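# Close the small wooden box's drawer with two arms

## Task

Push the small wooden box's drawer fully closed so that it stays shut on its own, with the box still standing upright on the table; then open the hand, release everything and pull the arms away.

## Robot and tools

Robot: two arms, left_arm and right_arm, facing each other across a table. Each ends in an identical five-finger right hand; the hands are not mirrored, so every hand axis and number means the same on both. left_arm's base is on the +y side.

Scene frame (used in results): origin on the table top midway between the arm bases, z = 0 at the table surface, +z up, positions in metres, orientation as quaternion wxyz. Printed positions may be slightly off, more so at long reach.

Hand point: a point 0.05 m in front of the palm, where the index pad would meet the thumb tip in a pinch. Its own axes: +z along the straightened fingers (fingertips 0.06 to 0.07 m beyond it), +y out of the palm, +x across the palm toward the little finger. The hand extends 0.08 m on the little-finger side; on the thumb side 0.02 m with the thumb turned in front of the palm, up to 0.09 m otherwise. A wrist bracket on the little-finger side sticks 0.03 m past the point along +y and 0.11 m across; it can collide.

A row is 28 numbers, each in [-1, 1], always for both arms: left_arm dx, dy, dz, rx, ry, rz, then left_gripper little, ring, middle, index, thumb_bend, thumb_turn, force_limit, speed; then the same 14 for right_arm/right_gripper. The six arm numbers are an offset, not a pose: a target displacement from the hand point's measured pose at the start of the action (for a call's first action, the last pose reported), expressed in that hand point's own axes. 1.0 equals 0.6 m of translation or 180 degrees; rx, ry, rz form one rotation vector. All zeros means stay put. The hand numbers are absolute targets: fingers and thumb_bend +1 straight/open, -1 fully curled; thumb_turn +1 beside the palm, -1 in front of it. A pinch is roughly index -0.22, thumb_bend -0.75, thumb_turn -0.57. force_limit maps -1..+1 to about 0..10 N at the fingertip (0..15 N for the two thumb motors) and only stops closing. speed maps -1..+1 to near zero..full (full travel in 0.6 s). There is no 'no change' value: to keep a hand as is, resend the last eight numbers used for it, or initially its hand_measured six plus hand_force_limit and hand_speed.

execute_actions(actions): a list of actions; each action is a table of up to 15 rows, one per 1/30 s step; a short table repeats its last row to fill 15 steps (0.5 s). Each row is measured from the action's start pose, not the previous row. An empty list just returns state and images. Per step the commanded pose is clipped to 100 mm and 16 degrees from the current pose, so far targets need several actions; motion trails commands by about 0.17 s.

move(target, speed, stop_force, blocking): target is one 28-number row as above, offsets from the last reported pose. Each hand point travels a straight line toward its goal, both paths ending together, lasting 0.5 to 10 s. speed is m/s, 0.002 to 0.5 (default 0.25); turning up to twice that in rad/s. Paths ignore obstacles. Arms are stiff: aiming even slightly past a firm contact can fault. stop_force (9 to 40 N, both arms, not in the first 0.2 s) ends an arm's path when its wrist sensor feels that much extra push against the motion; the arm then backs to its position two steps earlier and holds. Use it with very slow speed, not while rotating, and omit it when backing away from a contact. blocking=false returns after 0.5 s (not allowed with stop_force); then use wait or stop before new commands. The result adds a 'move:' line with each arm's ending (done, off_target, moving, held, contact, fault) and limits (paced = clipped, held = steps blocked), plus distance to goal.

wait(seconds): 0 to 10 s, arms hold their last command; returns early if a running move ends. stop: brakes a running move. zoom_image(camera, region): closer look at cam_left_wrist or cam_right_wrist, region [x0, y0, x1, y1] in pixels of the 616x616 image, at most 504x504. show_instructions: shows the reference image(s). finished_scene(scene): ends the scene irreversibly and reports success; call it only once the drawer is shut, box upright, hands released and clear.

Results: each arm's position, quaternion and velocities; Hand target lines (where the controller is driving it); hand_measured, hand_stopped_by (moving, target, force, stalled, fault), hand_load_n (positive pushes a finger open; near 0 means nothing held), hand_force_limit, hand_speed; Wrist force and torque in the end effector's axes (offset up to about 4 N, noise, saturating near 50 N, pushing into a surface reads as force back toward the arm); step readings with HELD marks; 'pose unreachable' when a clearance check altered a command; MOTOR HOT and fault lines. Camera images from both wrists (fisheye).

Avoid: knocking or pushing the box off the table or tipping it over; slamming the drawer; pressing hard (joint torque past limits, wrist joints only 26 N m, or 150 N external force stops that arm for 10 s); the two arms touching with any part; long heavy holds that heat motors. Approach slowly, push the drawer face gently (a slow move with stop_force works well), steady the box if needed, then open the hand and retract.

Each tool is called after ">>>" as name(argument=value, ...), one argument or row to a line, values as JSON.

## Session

>>> execute_actions(
  actions=[],
)

Scene clock: 0.00 s.
left_arm: end_effector_position=(+0.2853, +0.5393, +0.4829) hand_measured=(+1.000, +1.000, +1.000, +1.000, +1.000, +1.000) hand_load_n=(+0.0, +0.0, +0.0, +0.0, +0.0, +0.0) hand_stopped_by=(target, target, target, target, target, target) hand_force_limit=0.00 hand_speed=-0.80 end_effector_quat_wxyz=(+0.015, +0.289, +0.957, -0.018) end_effector_velocity=(+0.000, -0.000, -0.000) end_effector_angular_velocity=(+0.000, +0.000, -0.000) | right_arm: end_effector_position=(+0.1080, -0.2987, +0.4852) hand_measured=(+1.000, +1.000, +1.000, +1.000, +1.000, +1.000) hand_load_n=(+0.0, +0.0, +0.0, +0.0, +0.0, +0.0) hand_stopped_by=(target, target, target, target, target, target) hand_force_limit=0.00 hand_speed=-0.80 end_effector_quat_wxyz=(-0.006, -0.422, +0.907, +0.012) end_effector_velocity=(-0.000, -0.000, +0.000) end_effector_angular_velocity=(+0.000, +0.000, +0.002)
Joint positions: left_arm=[ 0.57  -1.732  1.324  1.934  1.584 -1.894] | right_arm=[-1.207 -1.744  1.347  1.977  1.545 -1.911]
Joint velocities: left_arm=[ 0.  0. -0. -0.  0.  0.] | right_arm=[ 0.    -0.    -0.001  0.001 -0.    -0.001]
Motor temperatures (°C, as the motors report them): left_arm=[26 27 23 33 31 30] | right_arm=[27 27 24 38 34 38]
Wrist force (N, on the end effector, along its own x y z axes, offset not removed): no reading
Wrist torque (N m, same axes, about the end effector's origin, offset not removed): no reading
Hand target (left_arm): +0.285, +0.539, +0.483; +0.015, +0.289, +0.957, -0.018
Hand target (right_arm): +0.108, -0.299, +0.485; -0.006, -0.422, +0.907, +0.012

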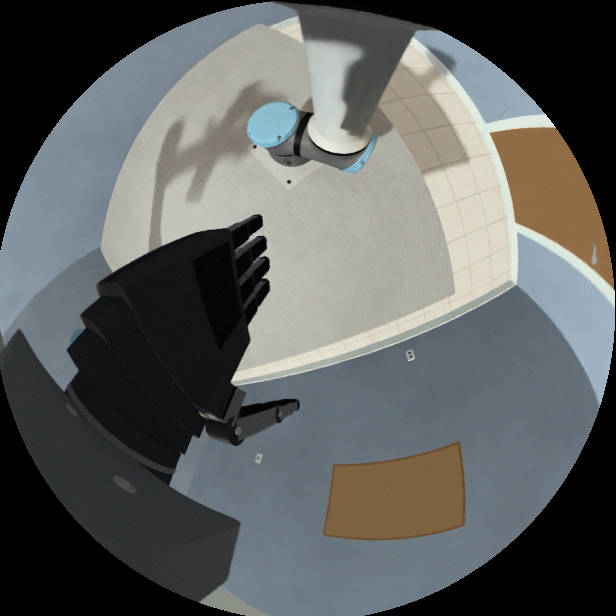

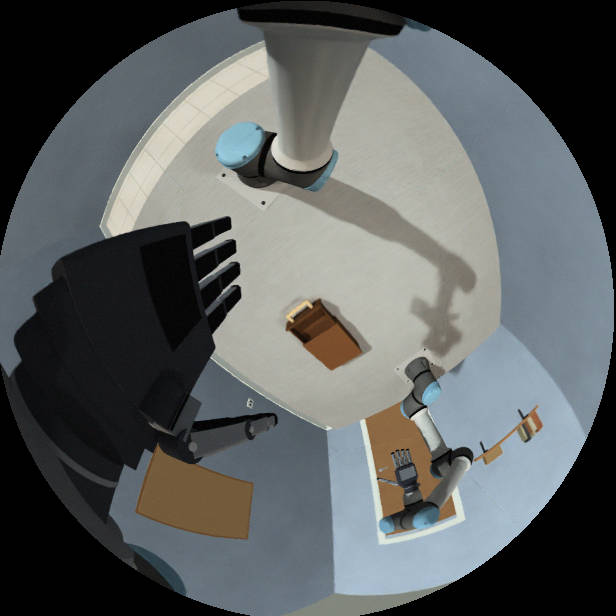

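>>> zoom_image(
  camera="cam_right_wrist",
  region=[260, 270, 386, 396],
)

Region (260, 270, 386, 396) of cam_right_wrist's 616x616 image, scaled by 4.000, with more detail than that image has.

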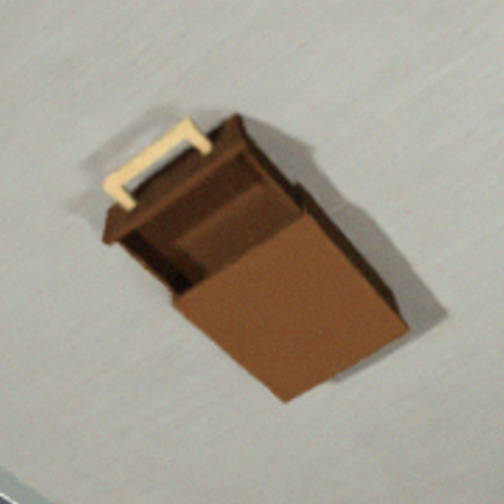

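>>> move(
  target=[-0.2,-0.412,0.457,-0.0515,-0.196,0.792,1,1,1,1,1,1,0,-0.8,-0.468,-0.065,0.457,0.008,-0.004,0.277,1,1,1,1,1,1,0,-0.8],
  speed=0.45,
)

Scene clock: 33.03 s.
left_arm: end_effector_position=(+0.2529, +0.2556, +0.2204) hand_measured=(+1.000, +1.000, +1.000, +1.000, +1.000, +1.000) hand_load_n=(+0.0, +0.0, +0.0, +0.0, +0.0, +0.0) hand_stopped_by=(target, target, target, target, target, target) hand_force_limit=0.00 hand_speed=-0.80 end_effector_quat_wxyz=(+0.259, +0.966, +0.000, -0.000) end_effector_velocity=(-0.000, -0.001, -0.001) end_effector_angular_velocity=(+0.001, +0.002, -0.016) | right_arm: end_effector_position=(+0.3133, -0.1045, +0.2103) hand_measured=(+1.000, +1.000, +1.000, +1.000, +1.000, +1.000) hand_load_n=(+0.0, +0.0, +0.0, +0.0, +0.0, +0.0) hand_stopped_by=(target, target, target, target, target, target) hand_force_limit=0.00 hand_speed=-0.80 end_effector_quat_wxyz=(+0.000, -0.000, +1.000, -0.000) end_effector_velocity=(+0.001, +0.001, -0.001) end_effector_angular_velocity=(-0.000, -0.000, -0.003)
Joint positions: left_arm=[ 0.56  -1.526  1.887  0.78   1.879  0.583] | right_arm=[-0.976 -1.149  1.38   1.34   1.571 -0.81 ]
Joint velocities: left_arm=[ 0.004  0.011 -0.007  0.003  0.009  0.018] | right_arm=[ 0.001  0.004 -0.003 -0.001  0.001  0.004]
Motor temperatures (°C, as the motors report them): left_arm=[26 27 23 33 31 30] | right_arm=[27 27 24 38 34 38]
Wrist force (N, on the end effector, along its own x y z axes, offset not removed): left_arm=[1.1 -4.0 -2.3] | right_arm=[-0.6 -0.4 0.9]
Wrist torque (N m, same axes, about the end effector's origin, offset not removed): left_arm=[-0.43 0.15 0.01] | right_arm=[-0.09 0.13 0.09]
Hand target (left_arm): +0.253, +0.255, +0.220; +0.259, +0.966, -0.001, -0.001
Hand target (right_arm): +0.313, -0.104, +0.210; +0.000, -0.000, +1.000, -0.000
Off the commanded pose (left_arm): 0.000 m, 0 deg.
Off the commanded pose (right_arm): 0.000 m, 0 deg.
move: done

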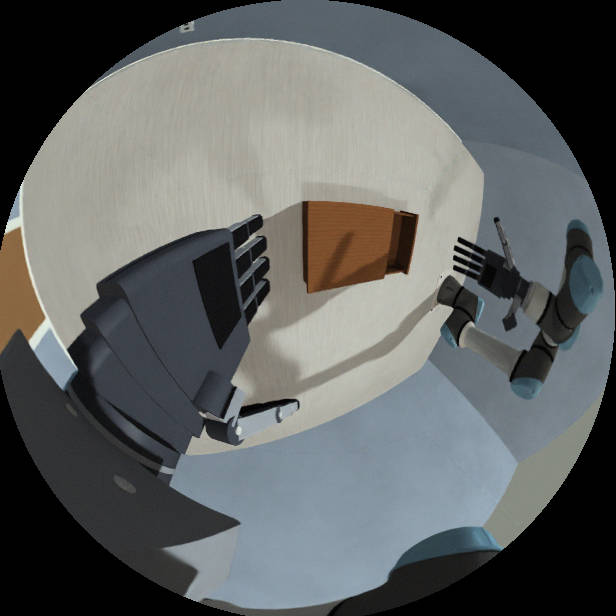

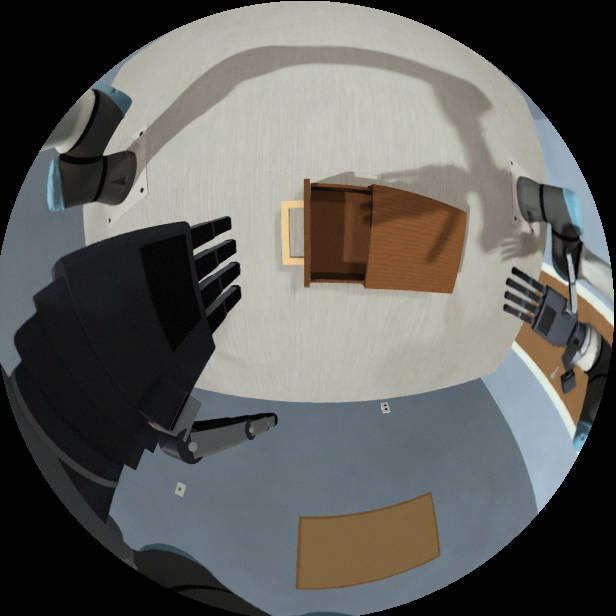

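>>> move(
  target=[0.012,-0.021,0.19,0,0,0,1,1,1,1,1,1,0,-0.8,0.033,0.025,0.183,0,0,0,1,1,1,1,1,1,0,-0.8],
  speed=0.15,
)

Scene clock: 53.73 s.
left_arm: end_effector_position=(+0.2600, +0.2097, +0.1156) hand_measured=(+1.000, +1.000, +1.000, +1.000, +1.000, +1.000) hand_load_n=(+0.0, +0.0, +0.0, +0.0, +0.0, +0.0) hand_stopped_by=(target, target, target, target, target, target) hand_force_limit=0.00 hand_speed=-0.80 end_effector_quat_wxyz=(+0.259, +0.966, +0.000, -0.000) end_effector_velocity=(+0.000, -0.001, -0.002) end_effector_angular_velocity=(+0.000, +0.001, -0.000) | right_arm: end_effector_position=(+0.2938, -0.0895, +0.1007) hand_measured=(+1.000, +1.000, +1.000, +1.000, +1.000, +1.000) hand_load_n=(+0.0, +0.0, +0.0, +0.0, +0.0, +0.0) hand_stopped_by=(target, target, target, target, target, target) hand_force_limit=0.00 hand_speed=-0.80 end_effector_quat_wxyz=(+0.000, -0.000, +1.000, -0.000) end_effector_velocity=(-0.001, +0.001, -0.001) end_effector_angular_velocity=(+0.001, -0.001, +0.001)
Joint positions: left_arm=[ 0.493 -1.333  1.96   0.496  1.851  0.52 ] | right_arm=[-0.922 -1.05   1.528  1.093  1.571 -0.757]
Joint velocities: left_arm=[-0.001  0.005  0.    -0.005 -0.    -0.001] | right_arm=[ 0.002  0.001  0.001 -0.004 -0.     0.001]
Motor temperatures (°C, as the motors report them): left_arm=[26 27 23 33 31 30] | right_arm=[27 27 24 38 34 38]
Wrist force (N, on the end effector, along its own x y z axes, offset not removed): left_arm=[-1.6 -4.8 0.6] | right_arm=[-0.5 -0.8 0.8]
Wrist torque (N m, same axes, about the end effector's origin, offset not removed): left_arm=[-0.77 0.56 -0.07] | right_arm=[-0.23 0.04 0.05]
Hand target (left_arm): +0.260, +0.210, +0.115; +0.259, +0.966, +0.000, -0.000
Hand target (right_arm): +0.294, -0.089, +0.100; +0.000, -0.000, +1.000, -0.000
Off the commanded pose (left_arm): 0.000 m, 0 deg.
Off the commanded pose (right_arm): 0.000 m, 0 deg.
move: done

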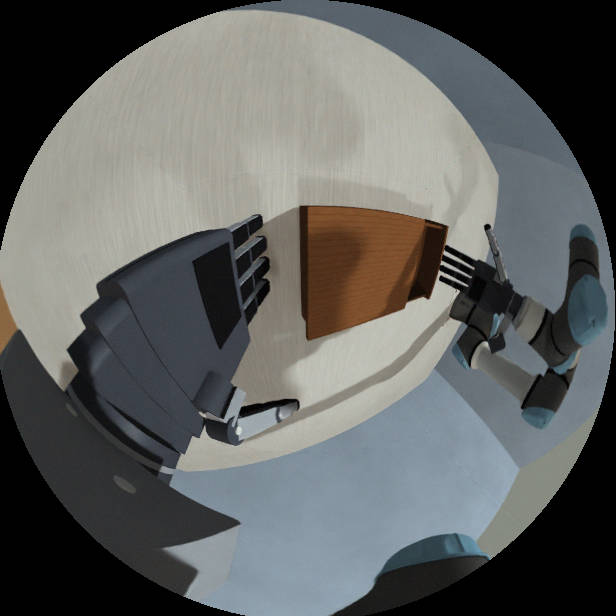

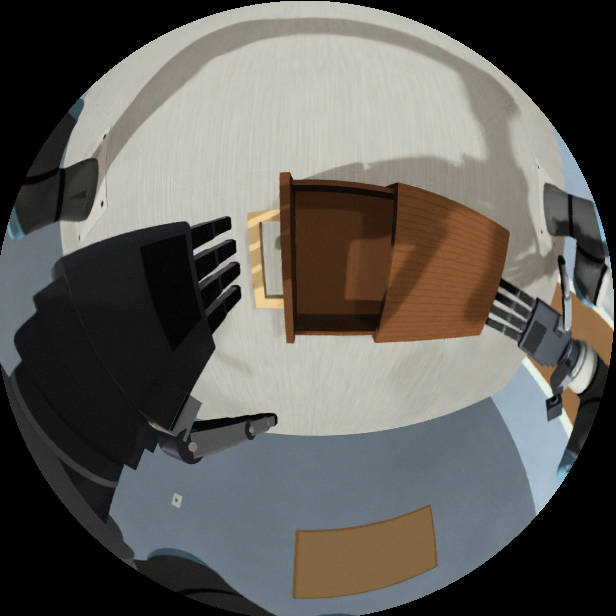

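>>> move(
  target=[0,0.0433,0.025,0,0,0,1,1,1,1,1,1,0,-0.8,0,0.145,0,0,0,0,1,1,1,1,1,1,0,-0.8],
  speed=0.05,
  stop_force=15,
)

Scene clock: 58.93 s.
left_arm: end_effector_position=(+0.2600, +0.1798, +0.1156) hand_measured=(+1.000, +1.000, +1.000, +1.000, +1.000, +1.000) hand_load_n=(+0.5, +0.0, +0.0, +0.0, +0.0, +0.0) hand_stopped_by=(target, target, target, target, target, target) hand_force_limit=0.00 hand_speed=-0.80 end_effector_quat_wxyz=(+0.259, +0.966, +0.000, -0.000) end_effector_velocity=(-0.000, -0.001, +0.001) end_effector_angular_velocity=(-0.002, -0.000, -0.000) | right_arm: end_effector_position=(+0.2937, -0.0028, +0.1007) hand_measured=(+1.000, +1.000, +1.000, +1.000, +1.000, +1.000) hand_load_n=(+0.0, +0.0, +0.5, +0.0, +0.0, +0.0) hand_stopped_by=(target, target, target, target, target, target) hand_force_limit=0.00 hand_speed=-0.80 end_effector_quat_wxyz=(+0.000, -0.000, +1.000, -0.000) end_effector_velocity=(+0.001, +0.003, +0.000) end_effector_angular_velocity=(+0.001, -0.001, +0.000)
Joint positions: left_arm=[ 0.446 -1.296  1.908  0.499  1.83   0.476] | right_arm=[-0.811 -0.872  1.228  1.214  1.572 -0.645]
Joint velocities: left_arm=[-0.002 -0.    -0.001 -0.    -0.    -0.002] | right_arm=[ 0.002  0.005 -0.011  0.004  0.     0.001]
Motor temperatures (°C, as the motors report them): left_arm=[26 27 23 33 31 30] | right_arm=[27 27 24 38 34 38]
Wrist force (N, on the end effector, along its own x y z axes, offset not removed): left_arm=[-1.7 -12.4 -4.6] | right_arm=[1.7 -6.0 1.4]
Wrist torque (N m, same axes, about the end effector's origin, offset not removed): left_arm=[-0.17 1.02 -0.57] | right_arm=[0.08 0.13 0.08]
Hand target (left_arm): +0.260, +0.180, +0.116; +0.259, +0.966, +0.000, -0.000
Hand target (right_arm): +0.294, -0.003, +0.101; +0.000, -0.000, +1.000, -0.000
Off the commanded pose (left_arm): 0.000 m, 0 deg.
Off the commanded pose (right_arm): 0.000 m, 0 deg.
move: done

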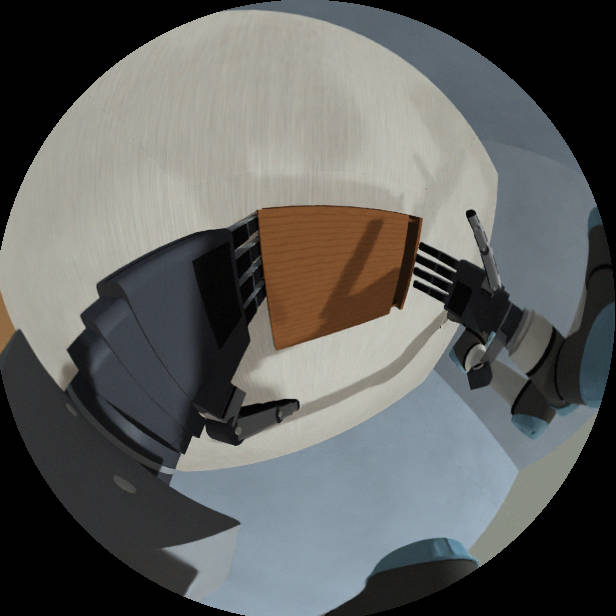

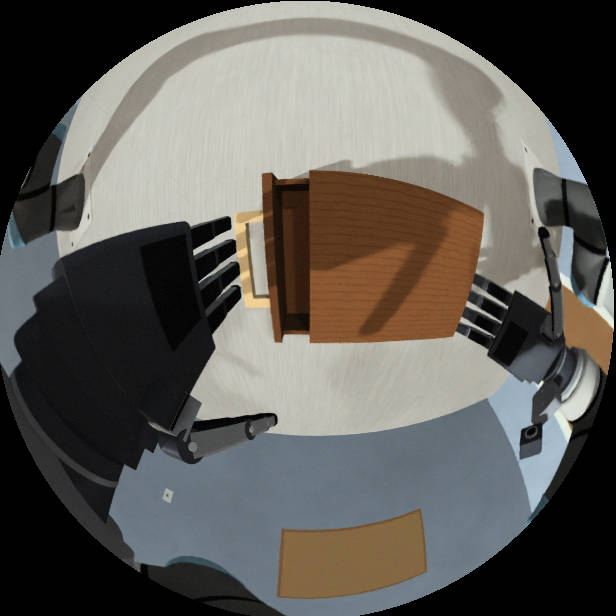

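>>> move(
  target=[0,0,0,0,0,0,1,1,1,1,1,1,0,-0.8,0,0.065,0,0,0,0,1,1,1,1,1,1,0,-0.8],
  speed=0.013,
  stop_force=12,
)

>>> zoom_image(
  camera="cam_right_wrist",
  region=[210, 160, 370, 350],
)

Scene clock: 64.63 s.
left_arm: end_effector_position=(+0.2600, +0.1798, +0.1156) hand_measured=(+1.000, +1.000, +1.000, +1.000, +1.000, +1.000) hand_load_n=(+0.5, +0.5, +0.0, +0.0, +0.0, +0.0) hand_stopped_by=(target, target, target, target, target, target) hand_force_limit=0.00 hand_speed=-0.80 end_effector_quat_wxyz=(+0.259, +0.966, +0.000, -0.000) end_effector_velocity=(+0.000, -0.000, +0.000) end_effector_angular_velocity=(-0.001, -0.001, -0.000) | right_arm: end_effector_position=(+0.2936, +0.0279, +0.1007) hand_measured=(+1.000, +1.000, +1.000, +1.000, +1.000, +1.000) hand_load_n=(+0.0, +0.0, +1.5, +0.0, +0.0, +0.0) hand_stopped_by=(target, target, target, target, target, target) hand_force_limit=0.00 hand_speed=-0.80 end_effector_quat_wxyz=(+0.000, -0.000, +1.000, -0.000) end_effector_velocity=(+0.001, -0.005, -0.000) end_effector_angular_velocity=(-0.002, +0.002, -0.001)
Joint positions: left_arm=[ 0.446 -1.296  1.908  0.5    1.83   0.476] | right_arm=[-0.778 -0.801  1.104  1.268  1.572 -0.613]
Joint velocities: left_arm=[ 0.     0.    -0.    -0.001  0.001  0.001] | right_arm=[-0.007 -0.011  0.02  -0.007 -0.001 -0.006]
Motor temperatures (°C, as the motors report them): left_arm=[26 27 23 33 31 30] | right_arm=[27 27 24 38 34 38]
Wrist force (N, on the end effector, along its own x y z axes, offset not removed): left_arm=[1.3 -13.7 -4.2] | right_arm=[1.7 -11.7 1.5]
Wrist torque (N m, same axes, about the end effector's origin, offset not removed): left_arm=[0.40 0.73 -0.46] | right_arm=[0.43 0.37 -0.05]
Hand target (left_arm): +0.260, +0.180, +0.116; +0.259, +0.966, +0.000, -0.000
Hand target (right_arm): +0.294, +0.027, +0.101; +0.000, -0.000, +1.000, -0.000
Off the commanded pose (left_arm): 0.000 m, 0 deg.
Off the commanded pose (right_arm): 0.008 m, 0 deg.
move: contact (right_arm)

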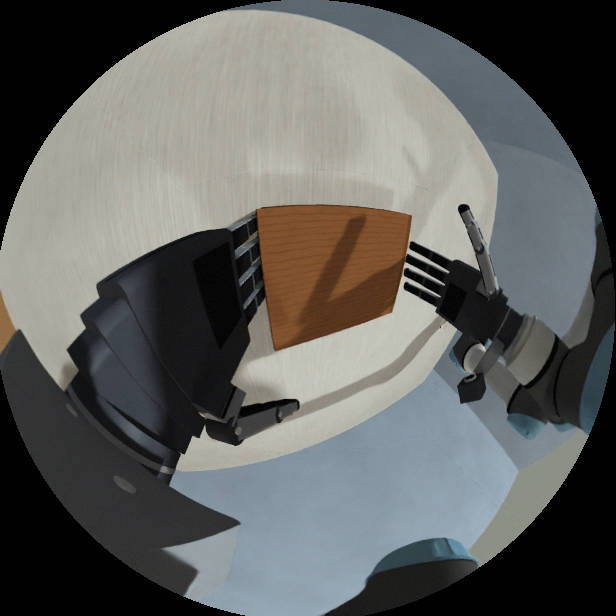

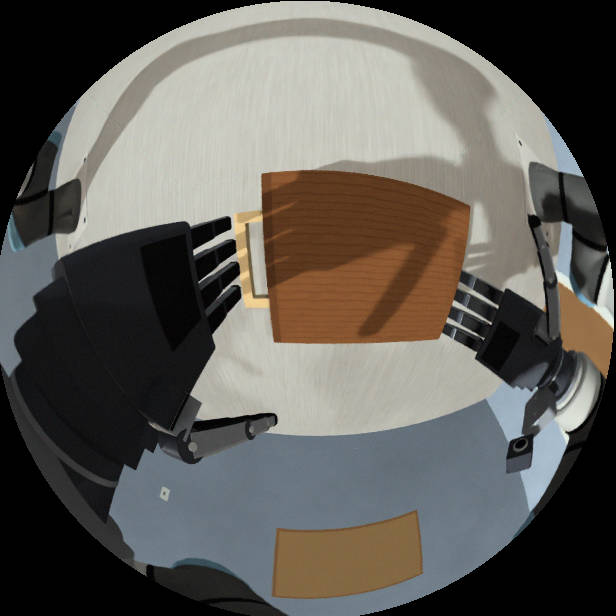

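Region (210, 160, 370, 350) of cam_right_wrist's 616x616 image, scaled by 2.653, with more detail than that image has; it fills the left 424 columns of this view, and the rest is white.

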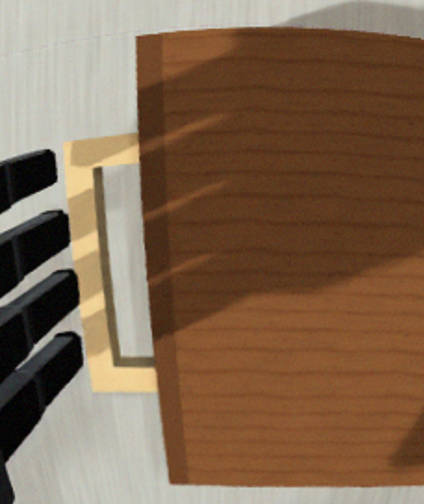

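Closed. Retreat.

>>> move(
  target=[0,-0.29,-0.4,0,0,0,1,1,1,1,1,1,0,-0.8,0,-0.45,-0.25,0,0,0,1,1,1,1,1,1,0,-0.8],
  speed=0.3,
)

>>> zoom_image(
  camera="cam_right_wrist",
  region=[340, 170, 520, 330],
)

Scene clock: 75.77 s.
left_arm: end_effector_position=(+0.2601, +0.4500, +0.2366) hand_measured=(+1.000, +1.000, +1.000, +1.000, +1.000, +1.000) hand_load_n=(+0.0, +0.0, +0.0, +0.0, +0.0, +0.0) hand_stopped_by=(target, target, target, target, target, target) hand_force_limit=0.00 hand_speed=-0.80 end_effector_quat_wxyz=(+0.259, +0.966, +0.000, +0.000) end_effector_velocity=(+0.000, +0.002, +0.001) end_effector_angular_velocity=(-0.001, +0.003, -0.004) | right_arm: end_effector_position=(+0.2934, -0.2419, +0.2504) hand_measured=(+1.000, +1.000, +1.000, +1.000, +1.000, +1.000) hand_load_n=(+0.0, +0.0, +0.0, +0.0, +0.0, +0.0) hand_stopped_by=(target, target, target, target, target, target) hand_force_limit=0.00 hand_speed=-0.80 end_effector_quat_wxyz=(+0.000, -0.000, +1.000, +0.000) end_effector_velocity=(+0.000, -0.002, +0.001) end_effector_angular_velocity=(+0.001, +0.001, +0.002)
Joint positions: left_arm=[ 1.147 -1.579  1.96   1.003  2.063  1.19 ] | right_arm=[-1.23  -1.475  1.694  1.352  1.571 -1.065]
Joint velocities: left_arm=[ 0.01   0.005 -0.005  0.009  0.004  0.015] | right_arm=[-0.006 -0.004  0.002  0.002 -0.001 -0.008]
Motor temperatures (°C, as the motors report them): left_arm=[26 27 23 33 31 30] | right_arm=[27 27 24 38 34 38]
Wrist force (N, on the end effector, along its own x y z axes, offset not removed): left_arm=[-0.6 -1.2 0.8] | right_arm=[-2.1 0.2 -0.2]
Wrist torque (N m, same axes, about the end effector's origin, offset not removed): left_arm=[-0.06 0.24 0.09] | right_arm=[0.01 0.41 0.06]
Hand target (left_arm): +0.260, +0.450, +0.237; +0.259, +0.966, +0.000, -0.000
Hand target (right_arm): +0.293, -0.242, +0.251; +0.000, -0.000, +1.000, +0.000
Off the commanded pose (left_arm): 0.001 m, 0 deg.
Off the commanded pose (right_arm): 0.000 m, 0 deg.
move: done

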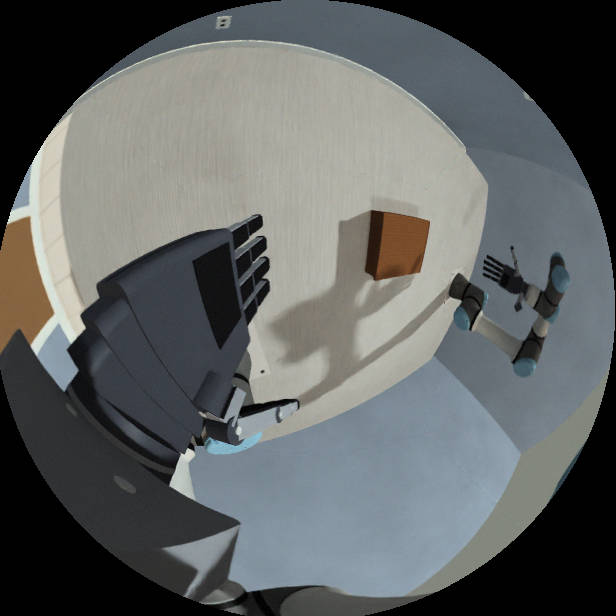

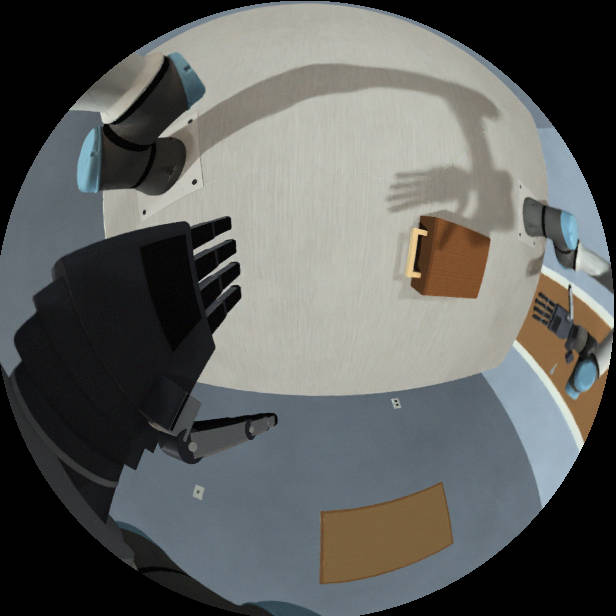

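Region (340, 170, 520, 330) of cam_right_wrist's 616x616 image, scaled by 2.800, with more detail than that image has.

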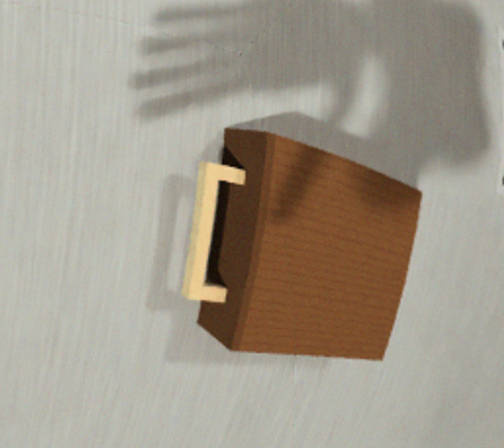

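>>> finished_scene(
  scene=2,
)

The scene is finished: the task was done.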